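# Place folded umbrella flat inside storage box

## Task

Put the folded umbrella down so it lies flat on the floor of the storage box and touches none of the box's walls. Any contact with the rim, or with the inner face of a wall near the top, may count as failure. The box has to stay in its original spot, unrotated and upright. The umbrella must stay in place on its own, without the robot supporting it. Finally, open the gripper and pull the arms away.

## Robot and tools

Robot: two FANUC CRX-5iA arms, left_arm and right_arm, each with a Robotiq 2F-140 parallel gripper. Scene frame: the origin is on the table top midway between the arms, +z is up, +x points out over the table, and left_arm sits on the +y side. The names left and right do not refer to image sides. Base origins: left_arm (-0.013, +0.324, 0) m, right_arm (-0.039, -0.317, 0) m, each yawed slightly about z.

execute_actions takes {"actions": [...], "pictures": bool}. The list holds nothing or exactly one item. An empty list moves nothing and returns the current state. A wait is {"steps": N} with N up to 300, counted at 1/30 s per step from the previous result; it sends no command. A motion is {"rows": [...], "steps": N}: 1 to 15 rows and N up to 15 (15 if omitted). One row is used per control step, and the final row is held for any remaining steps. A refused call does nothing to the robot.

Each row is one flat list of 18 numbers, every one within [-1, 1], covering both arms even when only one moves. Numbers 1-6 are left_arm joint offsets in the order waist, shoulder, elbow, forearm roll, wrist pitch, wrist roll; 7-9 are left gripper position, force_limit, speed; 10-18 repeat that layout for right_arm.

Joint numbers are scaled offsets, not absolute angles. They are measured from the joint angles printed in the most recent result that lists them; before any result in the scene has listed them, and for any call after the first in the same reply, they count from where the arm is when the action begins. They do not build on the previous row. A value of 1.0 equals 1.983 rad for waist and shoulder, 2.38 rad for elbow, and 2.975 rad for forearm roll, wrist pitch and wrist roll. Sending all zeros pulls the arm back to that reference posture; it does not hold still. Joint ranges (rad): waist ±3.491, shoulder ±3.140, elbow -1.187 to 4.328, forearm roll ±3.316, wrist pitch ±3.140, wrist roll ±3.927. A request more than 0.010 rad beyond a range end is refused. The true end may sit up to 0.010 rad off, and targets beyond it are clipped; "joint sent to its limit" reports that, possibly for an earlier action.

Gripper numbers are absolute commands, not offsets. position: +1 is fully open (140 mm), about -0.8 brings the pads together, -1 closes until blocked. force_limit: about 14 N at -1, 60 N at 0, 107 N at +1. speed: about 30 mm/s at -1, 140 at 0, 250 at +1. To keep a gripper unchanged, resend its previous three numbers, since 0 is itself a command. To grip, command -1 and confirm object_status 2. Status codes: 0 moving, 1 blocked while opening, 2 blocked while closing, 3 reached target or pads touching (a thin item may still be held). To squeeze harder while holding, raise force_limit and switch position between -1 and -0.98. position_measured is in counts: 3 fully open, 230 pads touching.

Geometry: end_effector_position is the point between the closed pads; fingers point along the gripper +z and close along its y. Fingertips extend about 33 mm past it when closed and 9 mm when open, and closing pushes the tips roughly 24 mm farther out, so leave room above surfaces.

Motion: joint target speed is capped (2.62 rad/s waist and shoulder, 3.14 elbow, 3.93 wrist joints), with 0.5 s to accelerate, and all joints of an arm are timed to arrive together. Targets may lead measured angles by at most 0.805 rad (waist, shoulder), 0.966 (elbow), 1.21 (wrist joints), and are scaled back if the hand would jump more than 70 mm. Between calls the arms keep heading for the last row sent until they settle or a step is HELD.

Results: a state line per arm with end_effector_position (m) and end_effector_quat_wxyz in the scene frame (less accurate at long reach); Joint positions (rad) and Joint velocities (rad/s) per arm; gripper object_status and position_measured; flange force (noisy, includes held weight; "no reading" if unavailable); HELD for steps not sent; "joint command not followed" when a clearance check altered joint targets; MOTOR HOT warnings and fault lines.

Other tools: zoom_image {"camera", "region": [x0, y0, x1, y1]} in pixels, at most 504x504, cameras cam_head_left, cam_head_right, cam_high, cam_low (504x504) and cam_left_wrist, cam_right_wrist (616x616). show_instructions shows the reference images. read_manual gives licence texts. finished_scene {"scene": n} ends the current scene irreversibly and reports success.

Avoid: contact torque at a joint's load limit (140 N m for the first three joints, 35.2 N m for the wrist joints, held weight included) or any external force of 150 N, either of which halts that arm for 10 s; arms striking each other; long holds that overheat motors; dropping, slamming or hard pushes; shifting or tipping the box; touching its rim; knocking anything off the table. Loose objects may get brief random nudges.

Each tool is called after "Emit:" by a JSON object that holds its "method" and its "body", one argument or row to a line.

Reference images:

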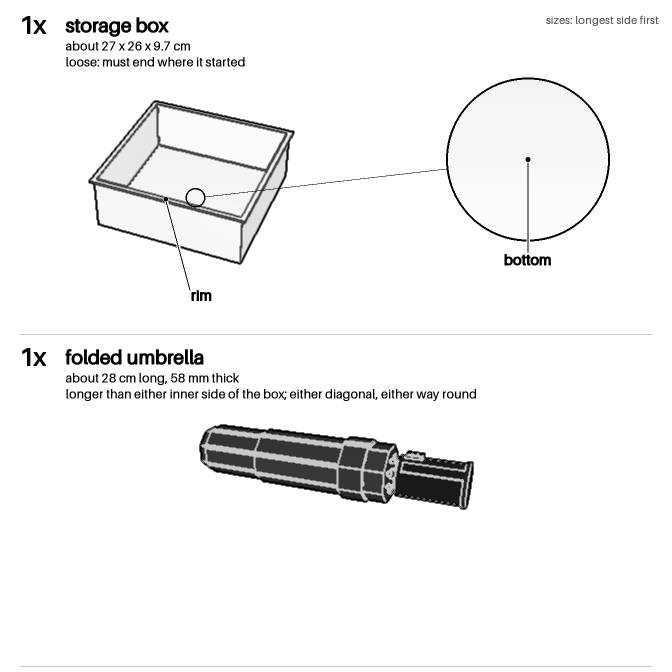

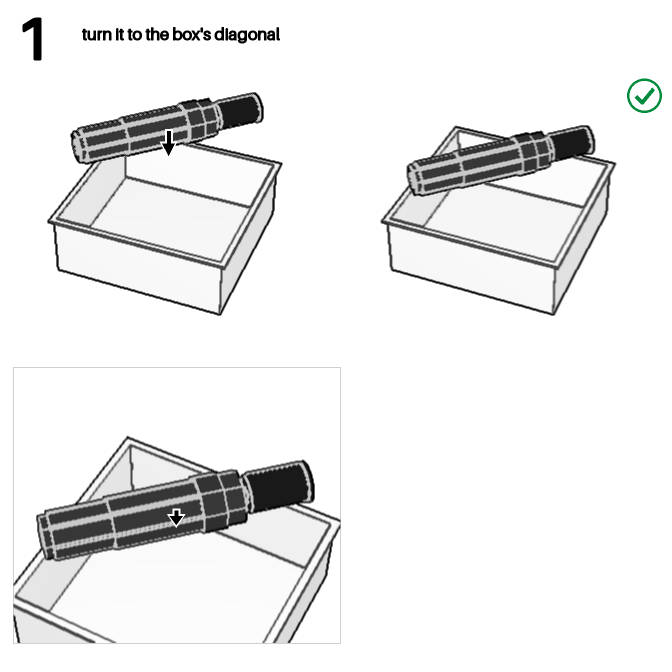

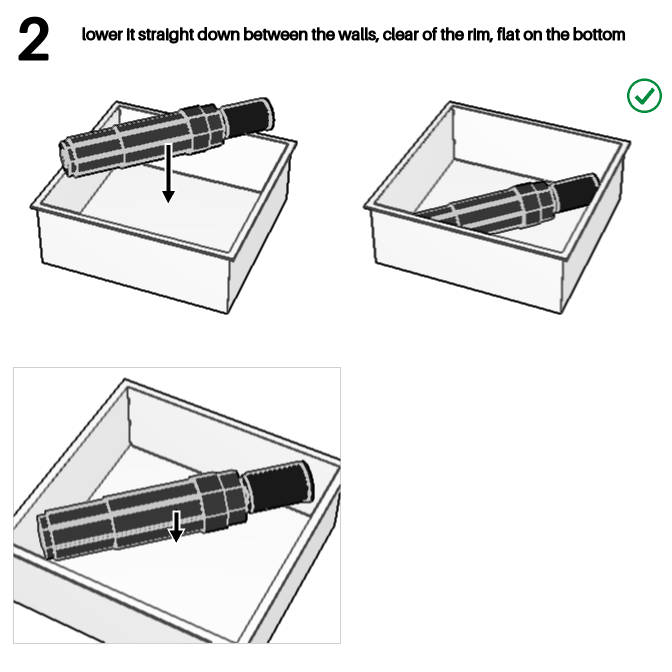

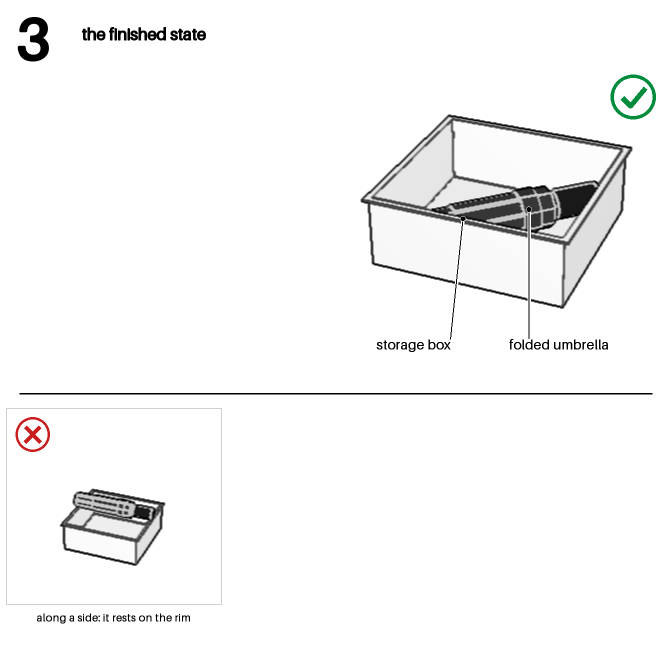

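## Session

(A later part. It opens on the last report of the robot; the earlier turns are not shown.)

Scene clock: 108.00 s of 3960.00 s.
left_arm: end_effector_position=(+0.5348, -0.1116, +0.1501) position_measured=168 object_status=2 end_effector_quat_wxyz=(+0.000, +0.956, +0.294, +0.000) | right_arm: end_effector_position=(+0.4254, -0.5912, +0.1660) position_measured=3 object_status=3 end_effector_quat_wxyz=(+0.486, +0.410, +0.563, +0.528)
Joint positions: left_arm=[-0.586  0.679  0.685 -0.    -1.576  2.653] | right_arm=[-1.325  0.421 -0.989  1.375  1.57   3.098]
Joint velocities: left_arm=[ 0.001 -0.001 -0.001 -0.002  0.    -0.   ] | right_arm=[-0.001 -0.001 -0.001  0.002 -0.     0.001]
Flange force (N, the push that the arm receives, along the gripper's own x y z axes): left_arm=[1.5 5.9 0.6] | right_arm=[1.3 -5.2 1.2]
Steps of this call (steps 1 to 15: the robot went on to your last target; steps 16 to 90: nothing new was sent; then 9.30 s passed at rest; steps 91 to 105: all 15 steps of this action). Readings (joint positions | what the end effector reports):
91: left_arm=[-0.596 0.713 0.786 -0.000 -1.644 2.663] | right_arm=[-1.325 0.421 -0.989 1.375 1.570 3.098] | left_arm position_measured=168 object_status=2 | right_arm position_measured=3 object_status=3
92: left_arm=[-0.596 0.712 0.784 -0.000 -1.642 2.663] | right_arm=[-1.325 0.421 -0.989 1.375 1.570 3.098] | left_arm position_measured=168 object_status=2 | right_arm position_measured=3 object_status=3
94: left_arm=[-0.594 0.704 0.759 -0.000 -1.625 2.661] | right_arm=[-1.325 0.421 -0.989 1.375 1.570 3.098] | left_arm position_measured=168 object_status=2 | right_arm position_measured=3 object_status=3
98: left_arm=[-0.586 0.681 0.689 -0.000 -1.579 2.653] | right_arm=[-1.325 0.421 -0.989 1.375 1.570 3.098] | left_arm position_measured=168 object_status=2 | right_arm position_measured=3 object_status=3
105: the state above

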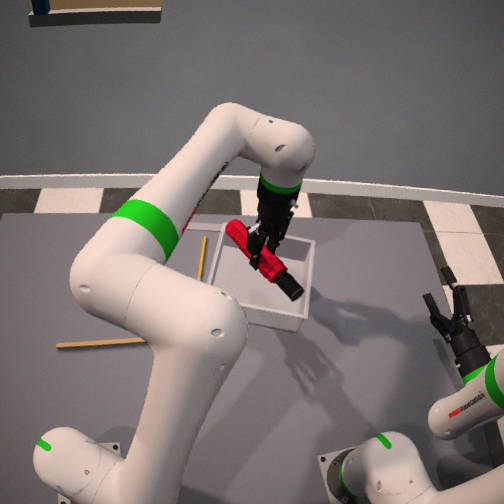

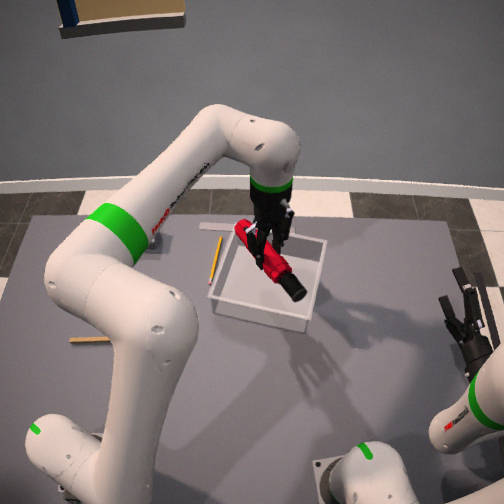

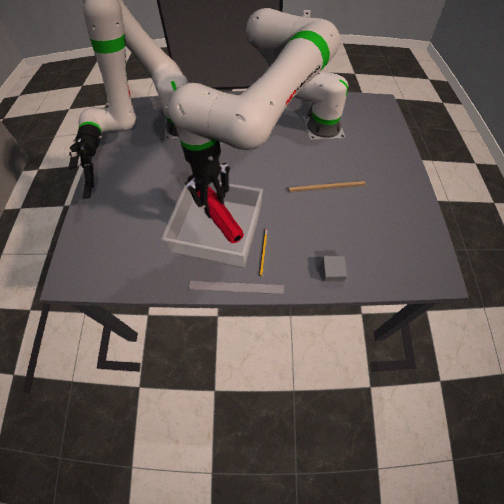

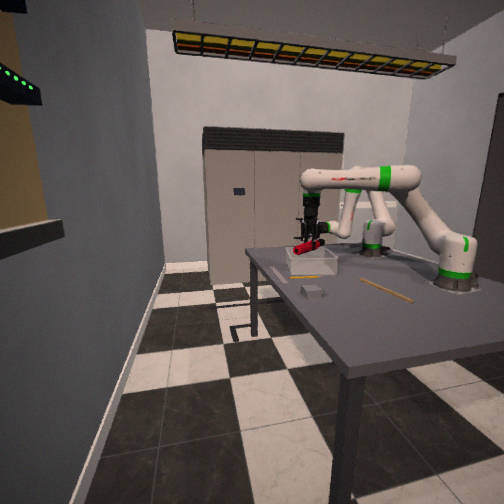

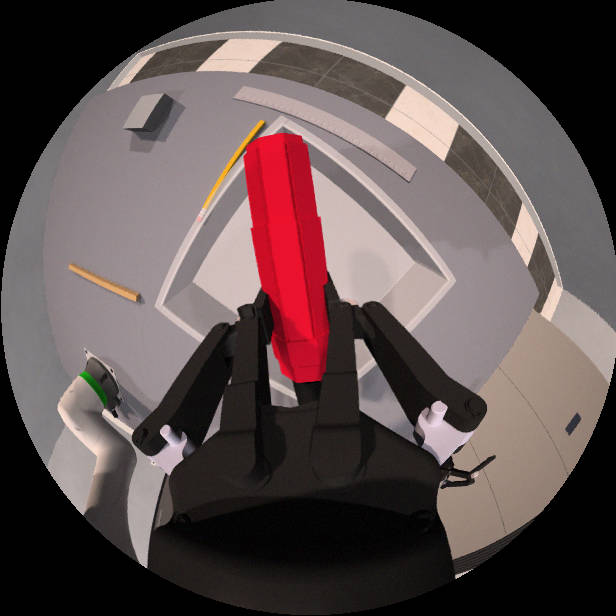

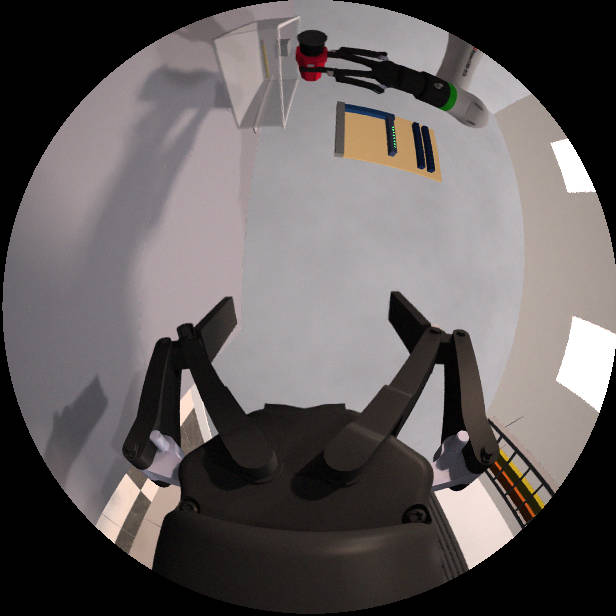

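Emit:
{"method": "execute_actions", "body": {
  "actions": [
    {"rows":[[-0.001,-0.001,-0.0165,0,0.0125,0.0007,-1,0,-0.5,0,0,0,0,0,0,1,0,0]],"steps":15}
  ]
}}

Emit:
{"method": "zoom_image", "body": {
  "camera": "cam_head_left",
  "region": [195, 205, 325, 335]
}}

Emit:
{"method": "zoom_image", "body": {
  "camera": "cam_high",
  "region": [140, 150, 290, 280]
}}

Emit:
{"method": "zoom_image", "body": {
  "camera": "cam_low",
  "region": [260, 210, 360, 290]
}}

Scene clock: 139.23 s of 3960.00 s.
left_arm: end_effector_position=(+0.5332, -0.1123, +0.1347) position_measured=168 object_status=2 end_effector_quat_wxyz=(+0.000, +0.956, +0.294, +0.000) | right_arm: end_effector_position=(+0.4254, -0.5912, +0.1660) position_measured=3 object_status=3 end_effector_quat_wxyz=(+0.486, +0.410, +0.563, +0.528)
Joint positions: left_arm=[-0.588  0.677  0.646 -0.    -1.539  2.655] | right_arm=[-1.325  0.421 -0.989  1.375  1.57   3.098]
Joint velocities: left_arm=[ 0.    -0.001  0.     0.     0.    -0.   ] | right_arm=[ 0.    -0.001  0.    -0.001 -0.001 -0.   ]
Flange force (N, the push that the arm receives, along the gripper's own x y z axes): left_arm=[1.5 6.1 0.6] | right_arm=[0.0 -5.3 1.9]
Steps of this call (steps 1 to 15: the robot went on to your last target; steps 16 to 90: nothing new was sent; then 27.73 s passed at rest; steps 91 to 105: all 15 steps of this action). Readings (joint positions | what the end effector reports):
91: left_arm=[-0.586 0.679 0.685 -0.000 -1.576 2.653] | right_arm=[-1.325 0.421 -0.989 1.375 1.570 3.098] | left_arm position_measured=168 object_status=2 | right_arm position_measured=3 object_status=3
92: left_arm=[-0.586 0.679 0.683 -0.000 -1.573 2.653] | right_arm=[-1.325 0.421 -0.989 1.375 1.570 3.098] | left_arm position_measured=168 object_status=2 | right_arm position_measured=3 object_status=3
94: left_arm=[-0.586 0.678 0.661 -0.000 -1.553 2.653] | right_arm=[-1.325 0.421 -0.989 1.375 1.570 3.098] | left_arm position_measured=168 object_status=2 | right_arm position_measured=3 object_status=3
98: left_arm=[-0.588 0.677 0.646 -0.000 -1.539 2.655] | right_arm=[-1.325 0.421 -0.989 1.375 1.570 3.098] | left_arm position_measured=168 object_status=2 | right_arm position_measured=3 object_status=3
105: the state above

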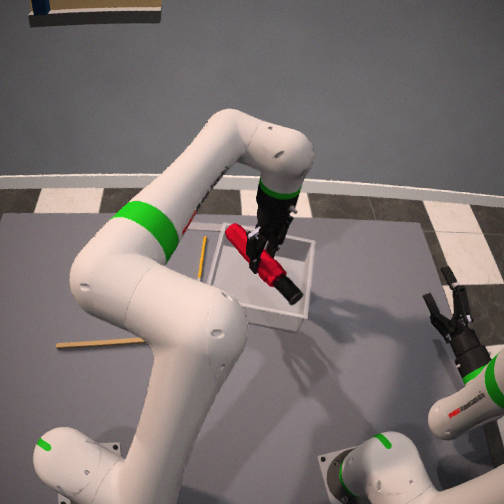

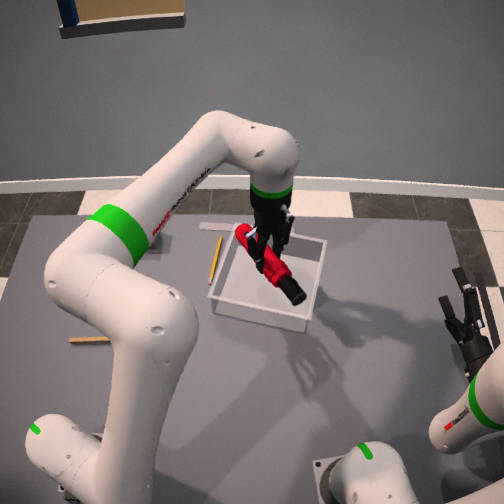

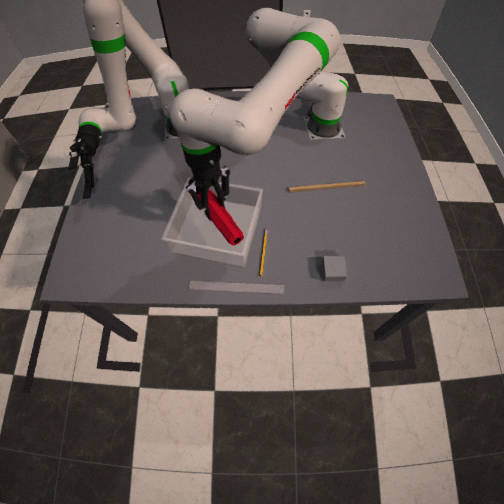

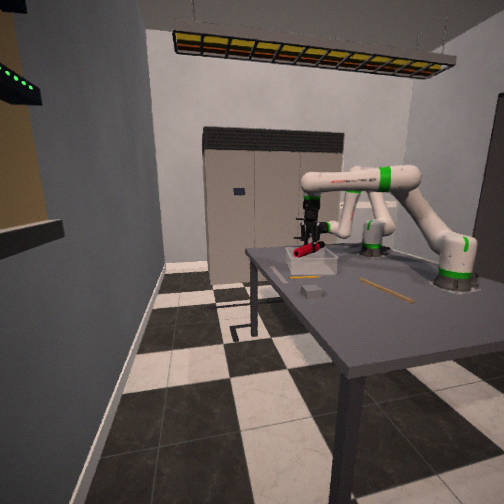

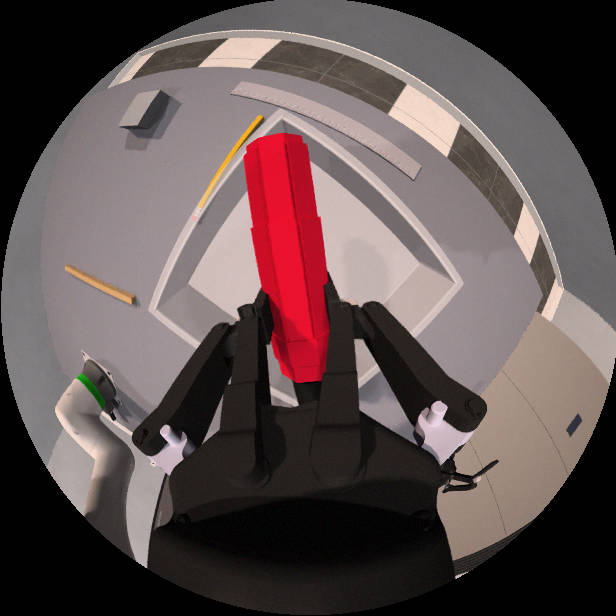

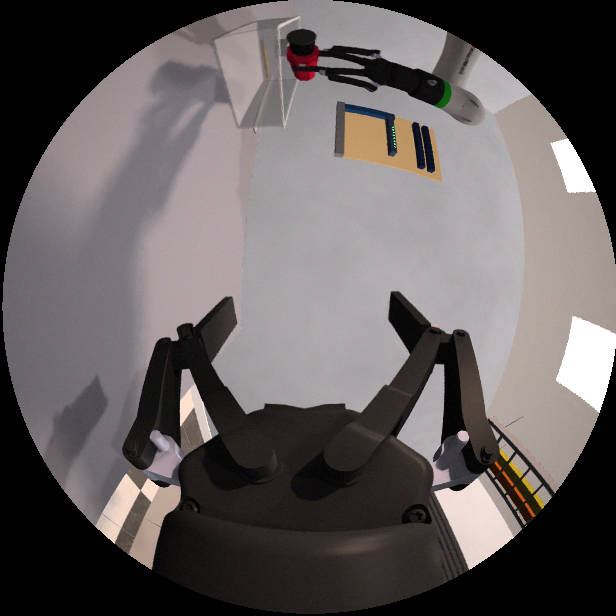

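Region (195, 205, 325, 335) of cam_head_left's 504x504 image, scaled by 3.877, with more detail than that image has.

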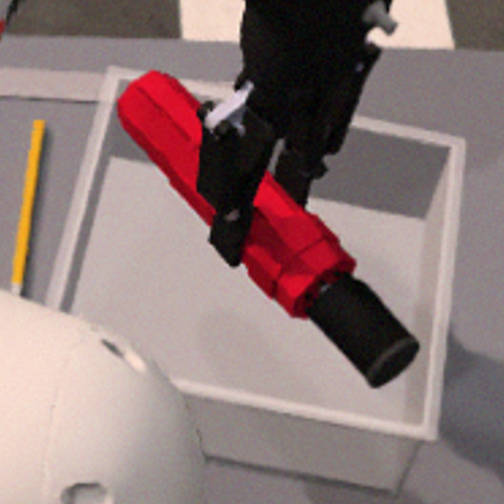

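Region (140, 150, 290, 280) of cam_high's 504x504 image, scaled by 3.360, with more detail than that image has; it fills the top 437 rows of this view, and the rest is white.

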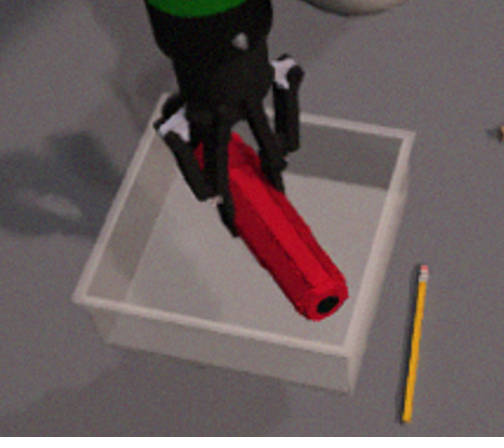

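Region (260, 210, 360, 290) of cam_low's 504x504 image, scaled by 5.040, with more detail than that image has; it fills the top 403 rows of this view, and the rest is white.

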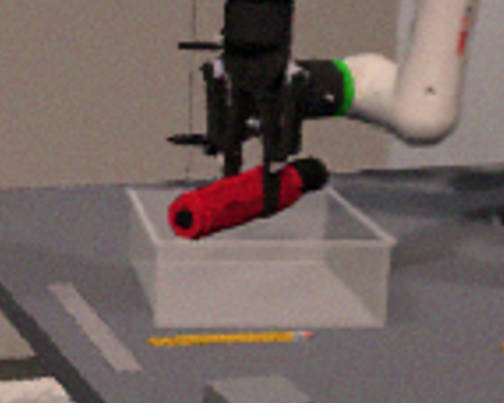

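Emit:
{"method": "execute_actions", "body": {
  "actions": [
    {"rows":[[0,0.001,-0.008,0,0.007,0,-1,0,-0.5,0,0,0,0,0,0,1,0,0],[0,0.002,-0.016,0,0.014,0,-1,0,-0.5,0,0,0,0,0,0,1,0,0],[0,0.003,-0.024,0,0.021,0,-1,0,-0.5,0,0,0,0,0,0,1,0,0],[0,0.0041,-0.0316,0,0.028,0,-1,0,-0.5,0,0,0,0,0,0,1,0,0],[0,0.0041,-0.0316,0,0.028,0,-1,0,-0.5,0,0,0,0,0,0,1,0,0],[0,0.0041,-0.0316,0,0.028,0,-1,0,-0.5,0,0,0,0,0,0,1,0,0]],"steps":15}
  ]
}}

Emit:
{"method": "zoom_image", "body": {
  "camera": "cam_head_left",
  "region": [195, 205, 325, 335]
}}

Emit:
{"method": "zoom_image", "body": {
  "camera": "cam_high",
  "region": [140, 150, 290, 280]
}}

Scene clock: 150.90 s of 3960.00 s.
left_arm: end_effector_position=(+0.5332, -0.1123, +0.0968) position_measured=168 object_status=2 end_effector_quat_wxyz=(+0.000, +0.956, +0.294, +0.000) | right_arm: end_effector_position=(+0.4254, -0.5912, +0.1660) position_measured=3 object_status=3 end_effector_quat_wxyz=(+0.486, +0.410, +0.563, +0.528)
Joint positions: left_arm=[-0.588  0.685  0.571 -0.    -1.456  2.655] | right_arm=[-1.325  0.421 -0.989  1.375  1.57   3.098]
Joint velocities: left_arm=[-0.     0.001 -0.001 -0.002  0.    -0.001] | right_arm=[ 0.     0.002 -0.     0.001 -0.001 -0.001]
Flange force (N, the push that the arm receives, along the gripper's own x y z axes): left_arm=[1.5 6.0 0.5] | right_arm=[0.3 -4.3 1.6]
Steps of this call (steps 1 to 15: the robot went on to your last target; steps 16 to 90: nothing new was sent; then 8.17 s passed at rest; steps 91 to 105: all 15 steps of this action). Readings (joint positions | what the end effector reports):
91: left_arm=[-0.588 0.677 0.646 -0.000 -1.539 2.655] | right_arm=[-1.325 0.421 -0.989 1.375 1.570 3.098] | left_arm position_measured=168 object_status=2 | right_arm position_measured=3 object_status=3
92: left_arm=[-0.588 0.677 0.643 -0.000 -1.536 2.655] | right_arm=[-1.325 0.421 -0.989 1.375 1.570 3.098] | left_arm position_measured=168 object_status=2 | right_arm position_measured=3 object_status=3
94: left_arm=[-0.588 0.679 0.622 -0.000 -1.513 2.655] | right_arm=[-1.325 0.421 -0.989 1.375 1.570 3.098] | left_arm position_measured=168 object_status=2 | right_arm position_measured=3 object_status=3
98: left_arm=[-0.588 0.685 0.575 -0.000 -1.460 2.655] | right_arm=[-1.325 0.421 -0.989 1.375 1.570 3.098] | left_arm position_measured=168 object_status=2 | right_arm position_measured=3 object_status=3
105: the state above

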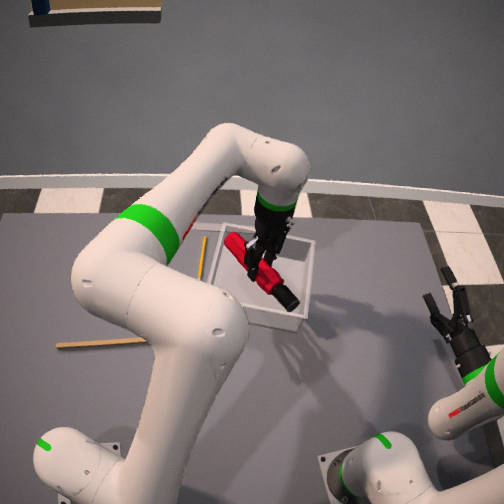

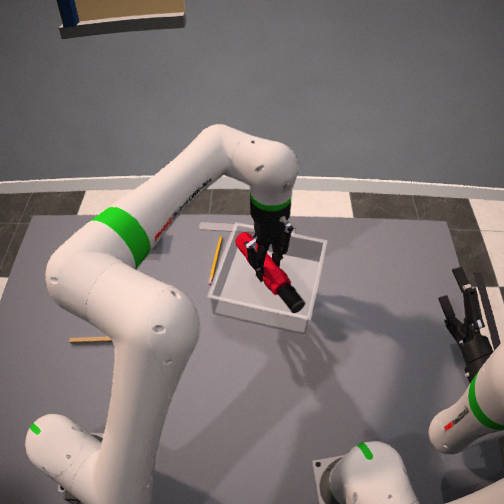

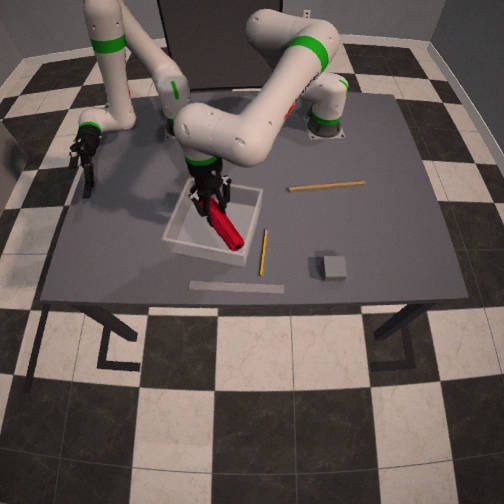

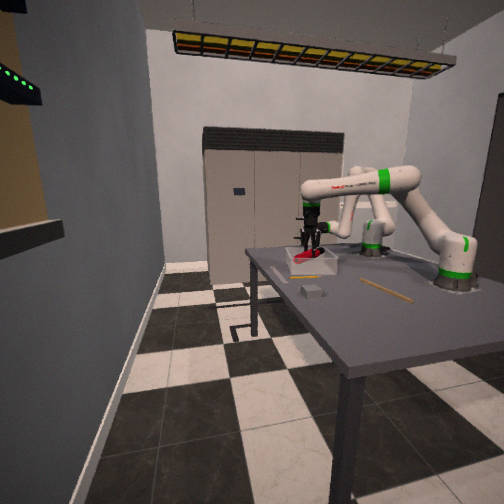

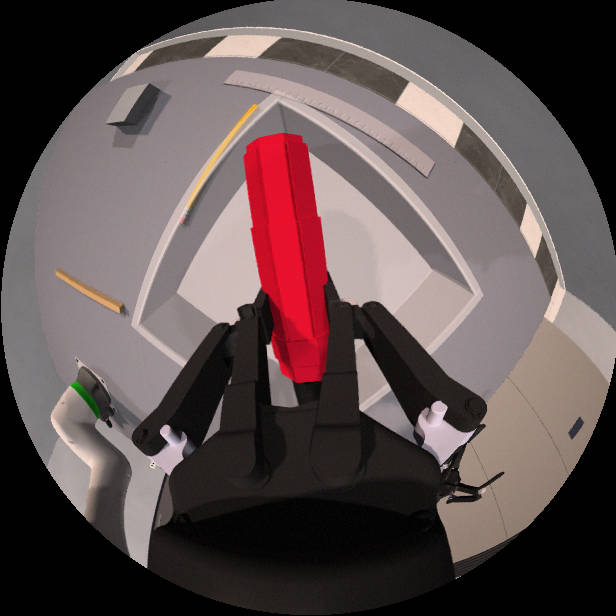

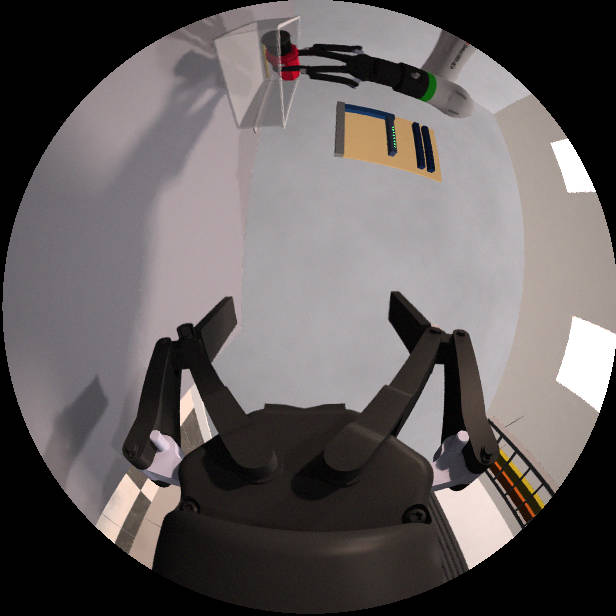

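Region (195, 205, 325, 335) of cam_head_left's 504x504 image, scaled by 3.877, with more detail than that image has.

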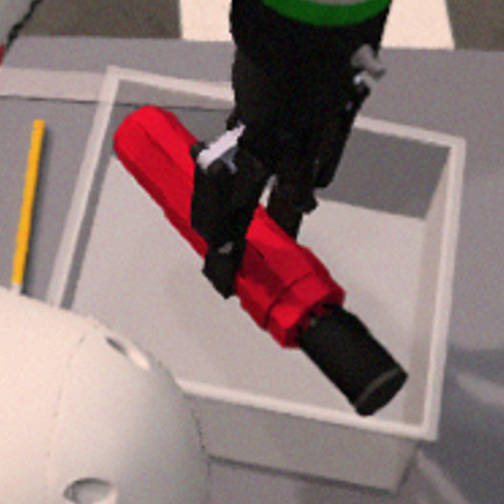

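Region (140, 150, 290, 280) of cam_high's 504x504 image, scaled by 3.360, with more detail than that image has; it fills the top 437 rows of this view, and the rest is white.

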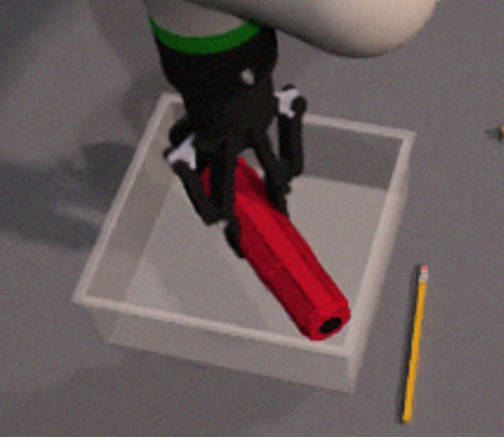

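Emit:
{"method": "execute_actions", "body": {
  "actions": [
    {"rows":[[0,0.002,-0.006,0,0.0063,0,-1,0,-0.5,0,0,0,0,0,0,1,0,0],[0,0.004,-0.013,0,0.013,0,-1,0,-0.5,0,0,0,0,0,0,1,0,0],[0,0.006,-0.019,0,0.0195,0,-1,0,-0.5,0,0,0,0,0,0,1,0,0],[0,0.0082,-0.0257,0,0.026,0,-1,0,-0.5,0,0,0,0,0,0,1,0,0]],"steps":15}
  ]
}}

Emit:
{"method": "zoom_image", "body": {
  "camera": "cam_head_left",
  "region": [195, 205, 325, 335]
}}

Emit:
{"method": "zoom_image", "body": {
  "camera": "cam_left_wrist",
  "region": [180, 60, 400, 260]
}}

Scene clock: 162.47 s of 3960.00 s.
left_arm: end_effector_position=(+0.5332, -0.1123, +0.0597) position_measured=168 object_status=2 end_effector_quat_wxyz=(+0.000, +0.956, +0.294, +0.000) | right_arm: end_effector_position=(+0.4254, -0.5912, +0.1660) position_measured=3 object_status=3 end_effector_quat_wxyz=(+0.486, +0.410, +0.563, +0.528)
Joint positions: left_arm=[-0.588  0.701  0.51  -0.    -1.378  2.655] | right_arm=[-1.325  0.421 -0.989  1.375  1.57   3.098]
Joint velocities: left_arm=[ 0.     0.001 -0.001 -0.     0.     0.   ] | right_arm=[-0.    -0.001  0.    -0.002 -0.001 -0.001]
Flange force (N, the push that the arm receives, along the gripper's own x y z axes): left_arm=[0.8 2.5 1.7] | right_arm=[-0.3 -5.7 2.6]
Steps of this call (steps 1 to 15: the robot went on to your last target; steps 16 to 90: nothing new was sent; then 8.07 s passed at rest; steps 91 to 105: all 15 steps of this action). Readings (joint positions | what the end effector reports):
91: left_arm=[-0.588 0.685 0.571 -0.000 -1.456 2.655] | right_arm=[-1.325 0.421 -0.989 1.375 1.570 3.098] | left_arm position_measured=168 object_status=2 | right_arm position_measured=3 object_status=3
92: left_arm=[-0.588 0.685 0.568 -0.000 -1.452 2.655] | right_arm=[-1.325 0.421 -0.989 1.375 1.570 3.098] | left_arm position_measured=168 object_status=2 | right_arm position_measured=3 object_status=3
94: left_arm=[-0.588 0.690 0.550 -0.000 -1.430 2.655] | right_arm=[-1.325 0.421 -0.989 1.375 1.570 3.098] | left_arm position_measured=168 object_status=2 | right_arm position_measured=3 object_status=3
98: left_arm=[-0.588 0.701 0.512 -0.000 -1.382 2.655] | right_arm=[-1.325 0.421 -0.989 1.375 1.570 3.098] | left_arm position_measured=168 object_status=2 | right_arm position_measured=3 object_status=3
105: the state above

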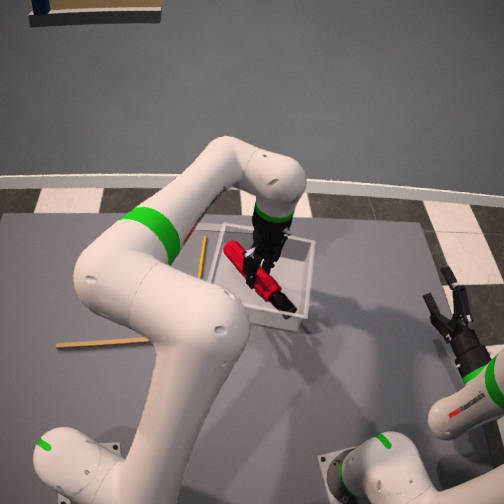

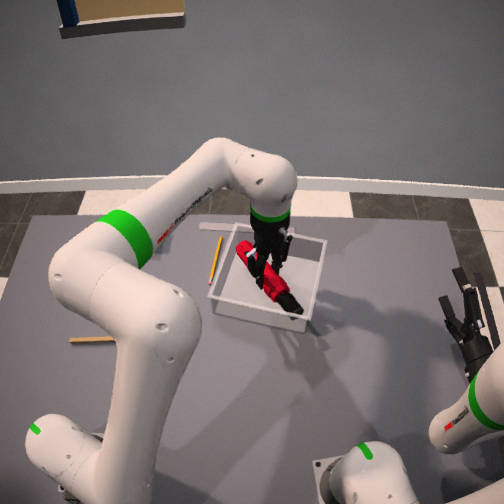

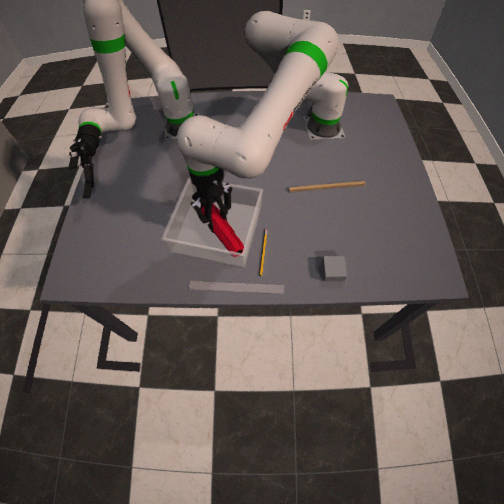

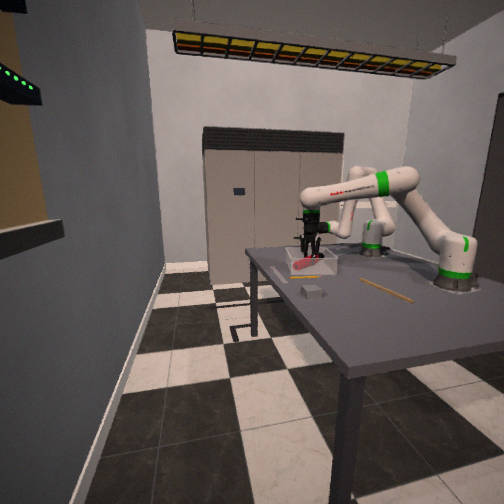

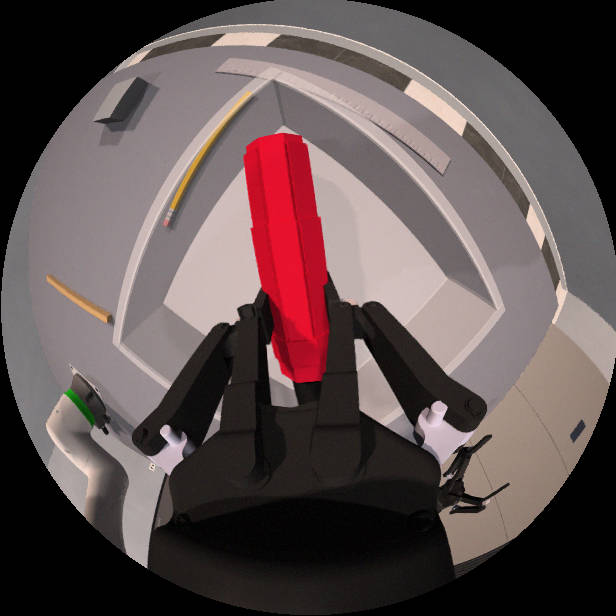

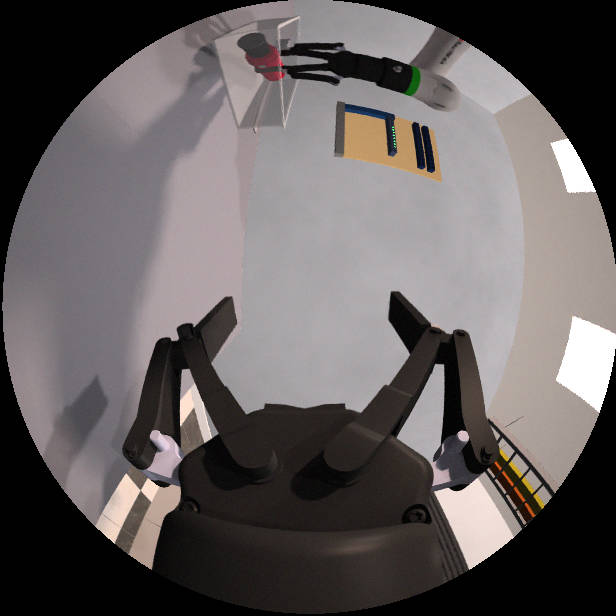

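Region (195, 205, 325, 335) of cam_head_left's 504x504 image, scaled by 3.877, with more detail than that image has.

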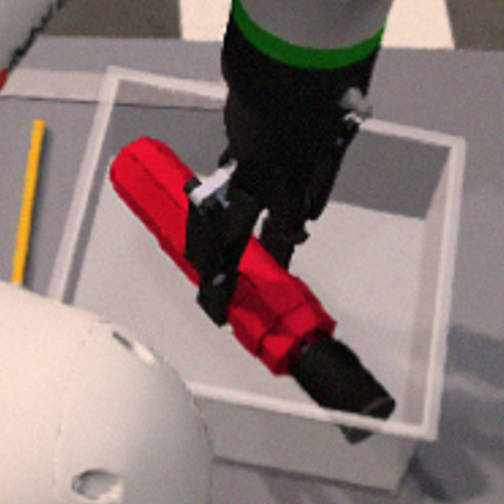

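Region (180, 60, 400, 260) of cam_left_wrist's 616x616 image, scaled by 2.291, with more detail than that image has; it fills the top 458 rows of this view, and the rest is white.

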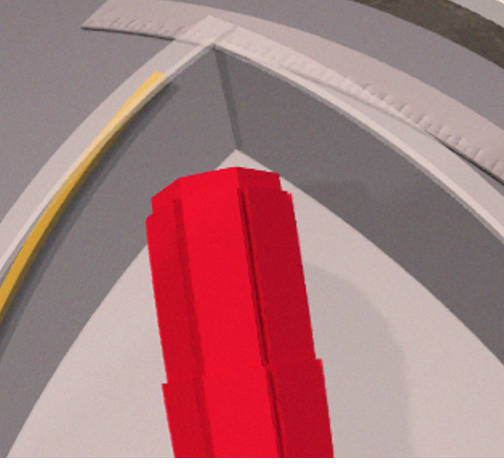

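Emit:
{"method": "execute_actions", "body": {
  "actions": [
    {"rows":[[-0.001,0.0073,-0.003,0,0.0072,0.0007,-1,0,-0.5,0,0,0,0,0,0,1,0,0]],"steps":15}
  ]
}}

Emit:
{"method": "zoom_image", "body": {
  "camera": "cam_left_wrist",
  "region": [180, 60, 400, 260]
}}

Emit:
{"method": "zoom_image", "body": {
  "camera": "cam_head_right",
  "region": [200, 215, 330, 345]
}}

Scene clock: 177.83 s of 3960.00 s.
left_arm: end_effector_position=(+0.5346, -0.1146, +0.0468) position_measured=168 object_status=2 end_effector_quat_wxyz=(+0.000, +0.956, +0.294, +0.000) | right_arm: end_effector_position=(+0.4254, -0.5912, +0.1660) position_measured=3 object_status=3 end_effector_quat_wxyz=(+0.486, +0.410, +0.563, +0.528)
Joint positions: left_arm=[-0.59   0.716  0.503 -0.    -1.357  2.657] | right_arm=[-1.325  0.421 -0.989  1.375  1.57   3.098]
Joint velocities: left_arm=[ 0.001 -0.001 -0.     0.003 -0.     0.001] | right_arm=[ 0.    -0.     0.    -0.002 -0.    -0.   ]
Flange force (N, the push that the arm receives, along the gripper's own x y z axes): left_arm=[1.2 3.7 1.2] | right_arm=[-0.2 -5.3 3.7]
Steps of this call (steps 1 to 15: the robot went on to your last target; steps 16 to 90: nothing new was sent; then 11.87 s passed at rest; steps 91 to 105: all 15 steps of this action). Readings (joint positions | what the end effector reports):
91: left_arm=[-0.588 0.702 0.510 -0.000 -1.378 2.655] | right_arm=[-1.325 0.421 -0.989 1.375 1.570 3.098] | left_arm position_measured=168 object_status=2 | right_arm position_measured=3 object_status=3
92: left_arm=[-0.588 0.703 0.509 -0.000 -1.375 2.655] | right_arm=[-1.325 0.421 -0.989 1.375 1.570 3.098] | left_arm position_measured=168 object_status=2 | right_arm position_measured=3 object_status=3
94: left_arm=[-0.589 0.714 0.504 -0.001 -1.361 2.657] | right_arm=[-1.325 0.421 -0.989 1.375 1.570 3.098] | left_arm position_measured=168 object_status=2 | right_arm position_measured=3 object_status=3
98: left_arm=[-0.590 0.716 0.503 -0.001 -1.357 2.657] | right_arm=[-1.325 0.421 -0.989 1.375 1.570 3.098] | left_arm position_measured=168 object_status=2 | right_arm position_measured=3 object_status=3
105: the state above

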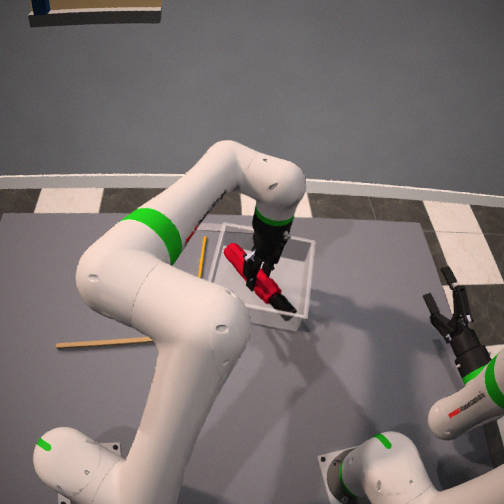

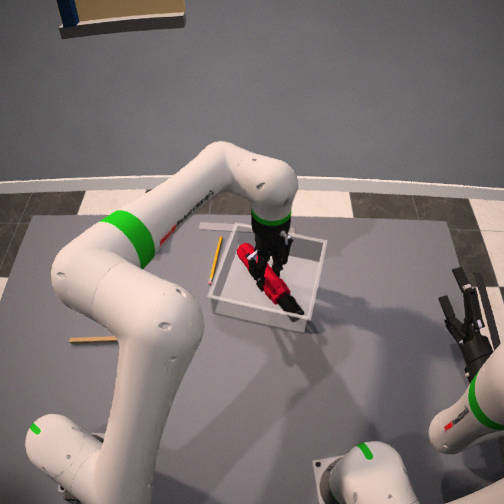

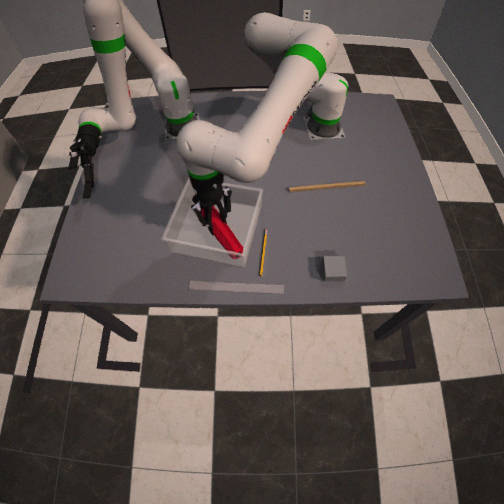

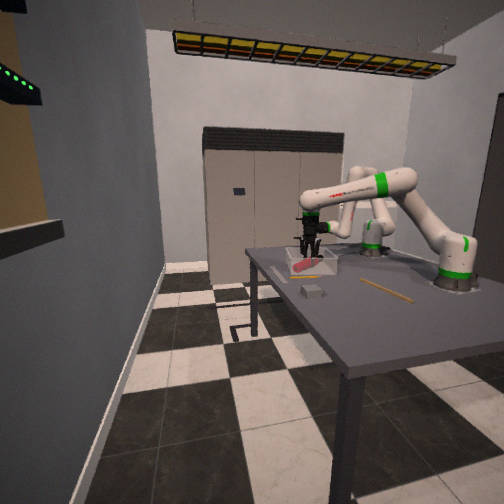

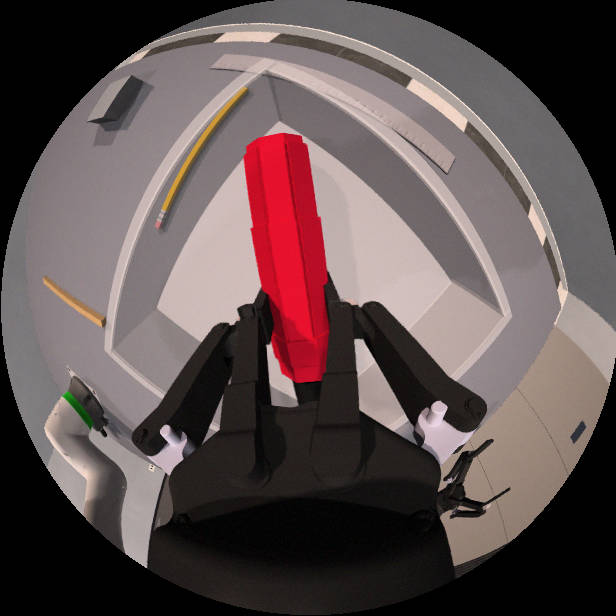

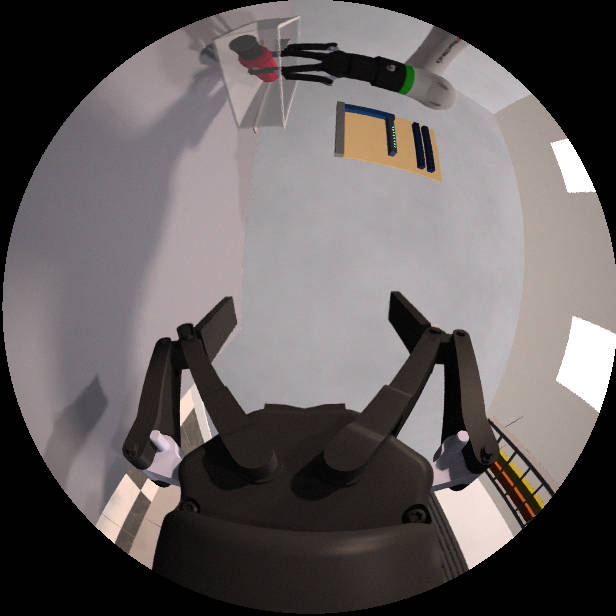

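Region (180, 60, 400, 260) of cam_left_wrist's 616x616 image, scaled by 2.291, with more detail than that image has; it fills the top 458 rows of this view, and the rest is white.

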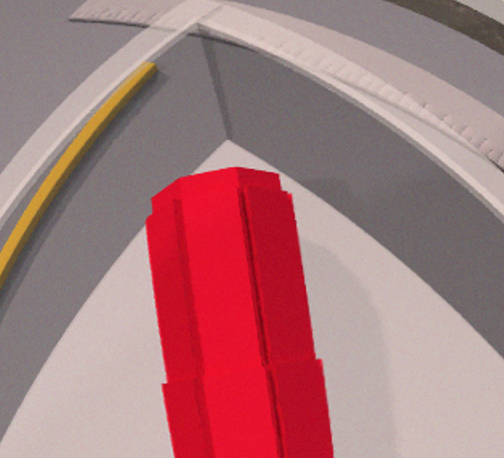

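Region (200, 215, 330, 345) of cam_head_right's 504x504 image, scaled by 3.877, with more detail than that image has.

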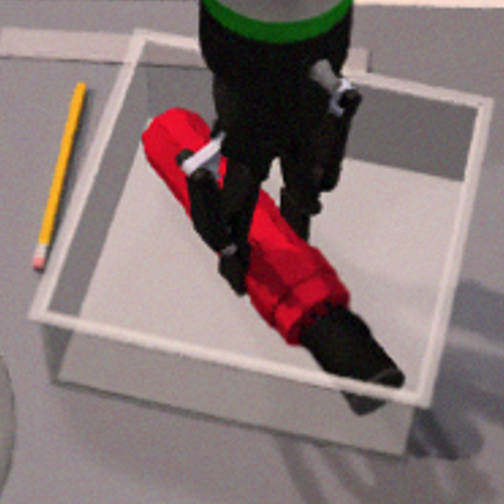

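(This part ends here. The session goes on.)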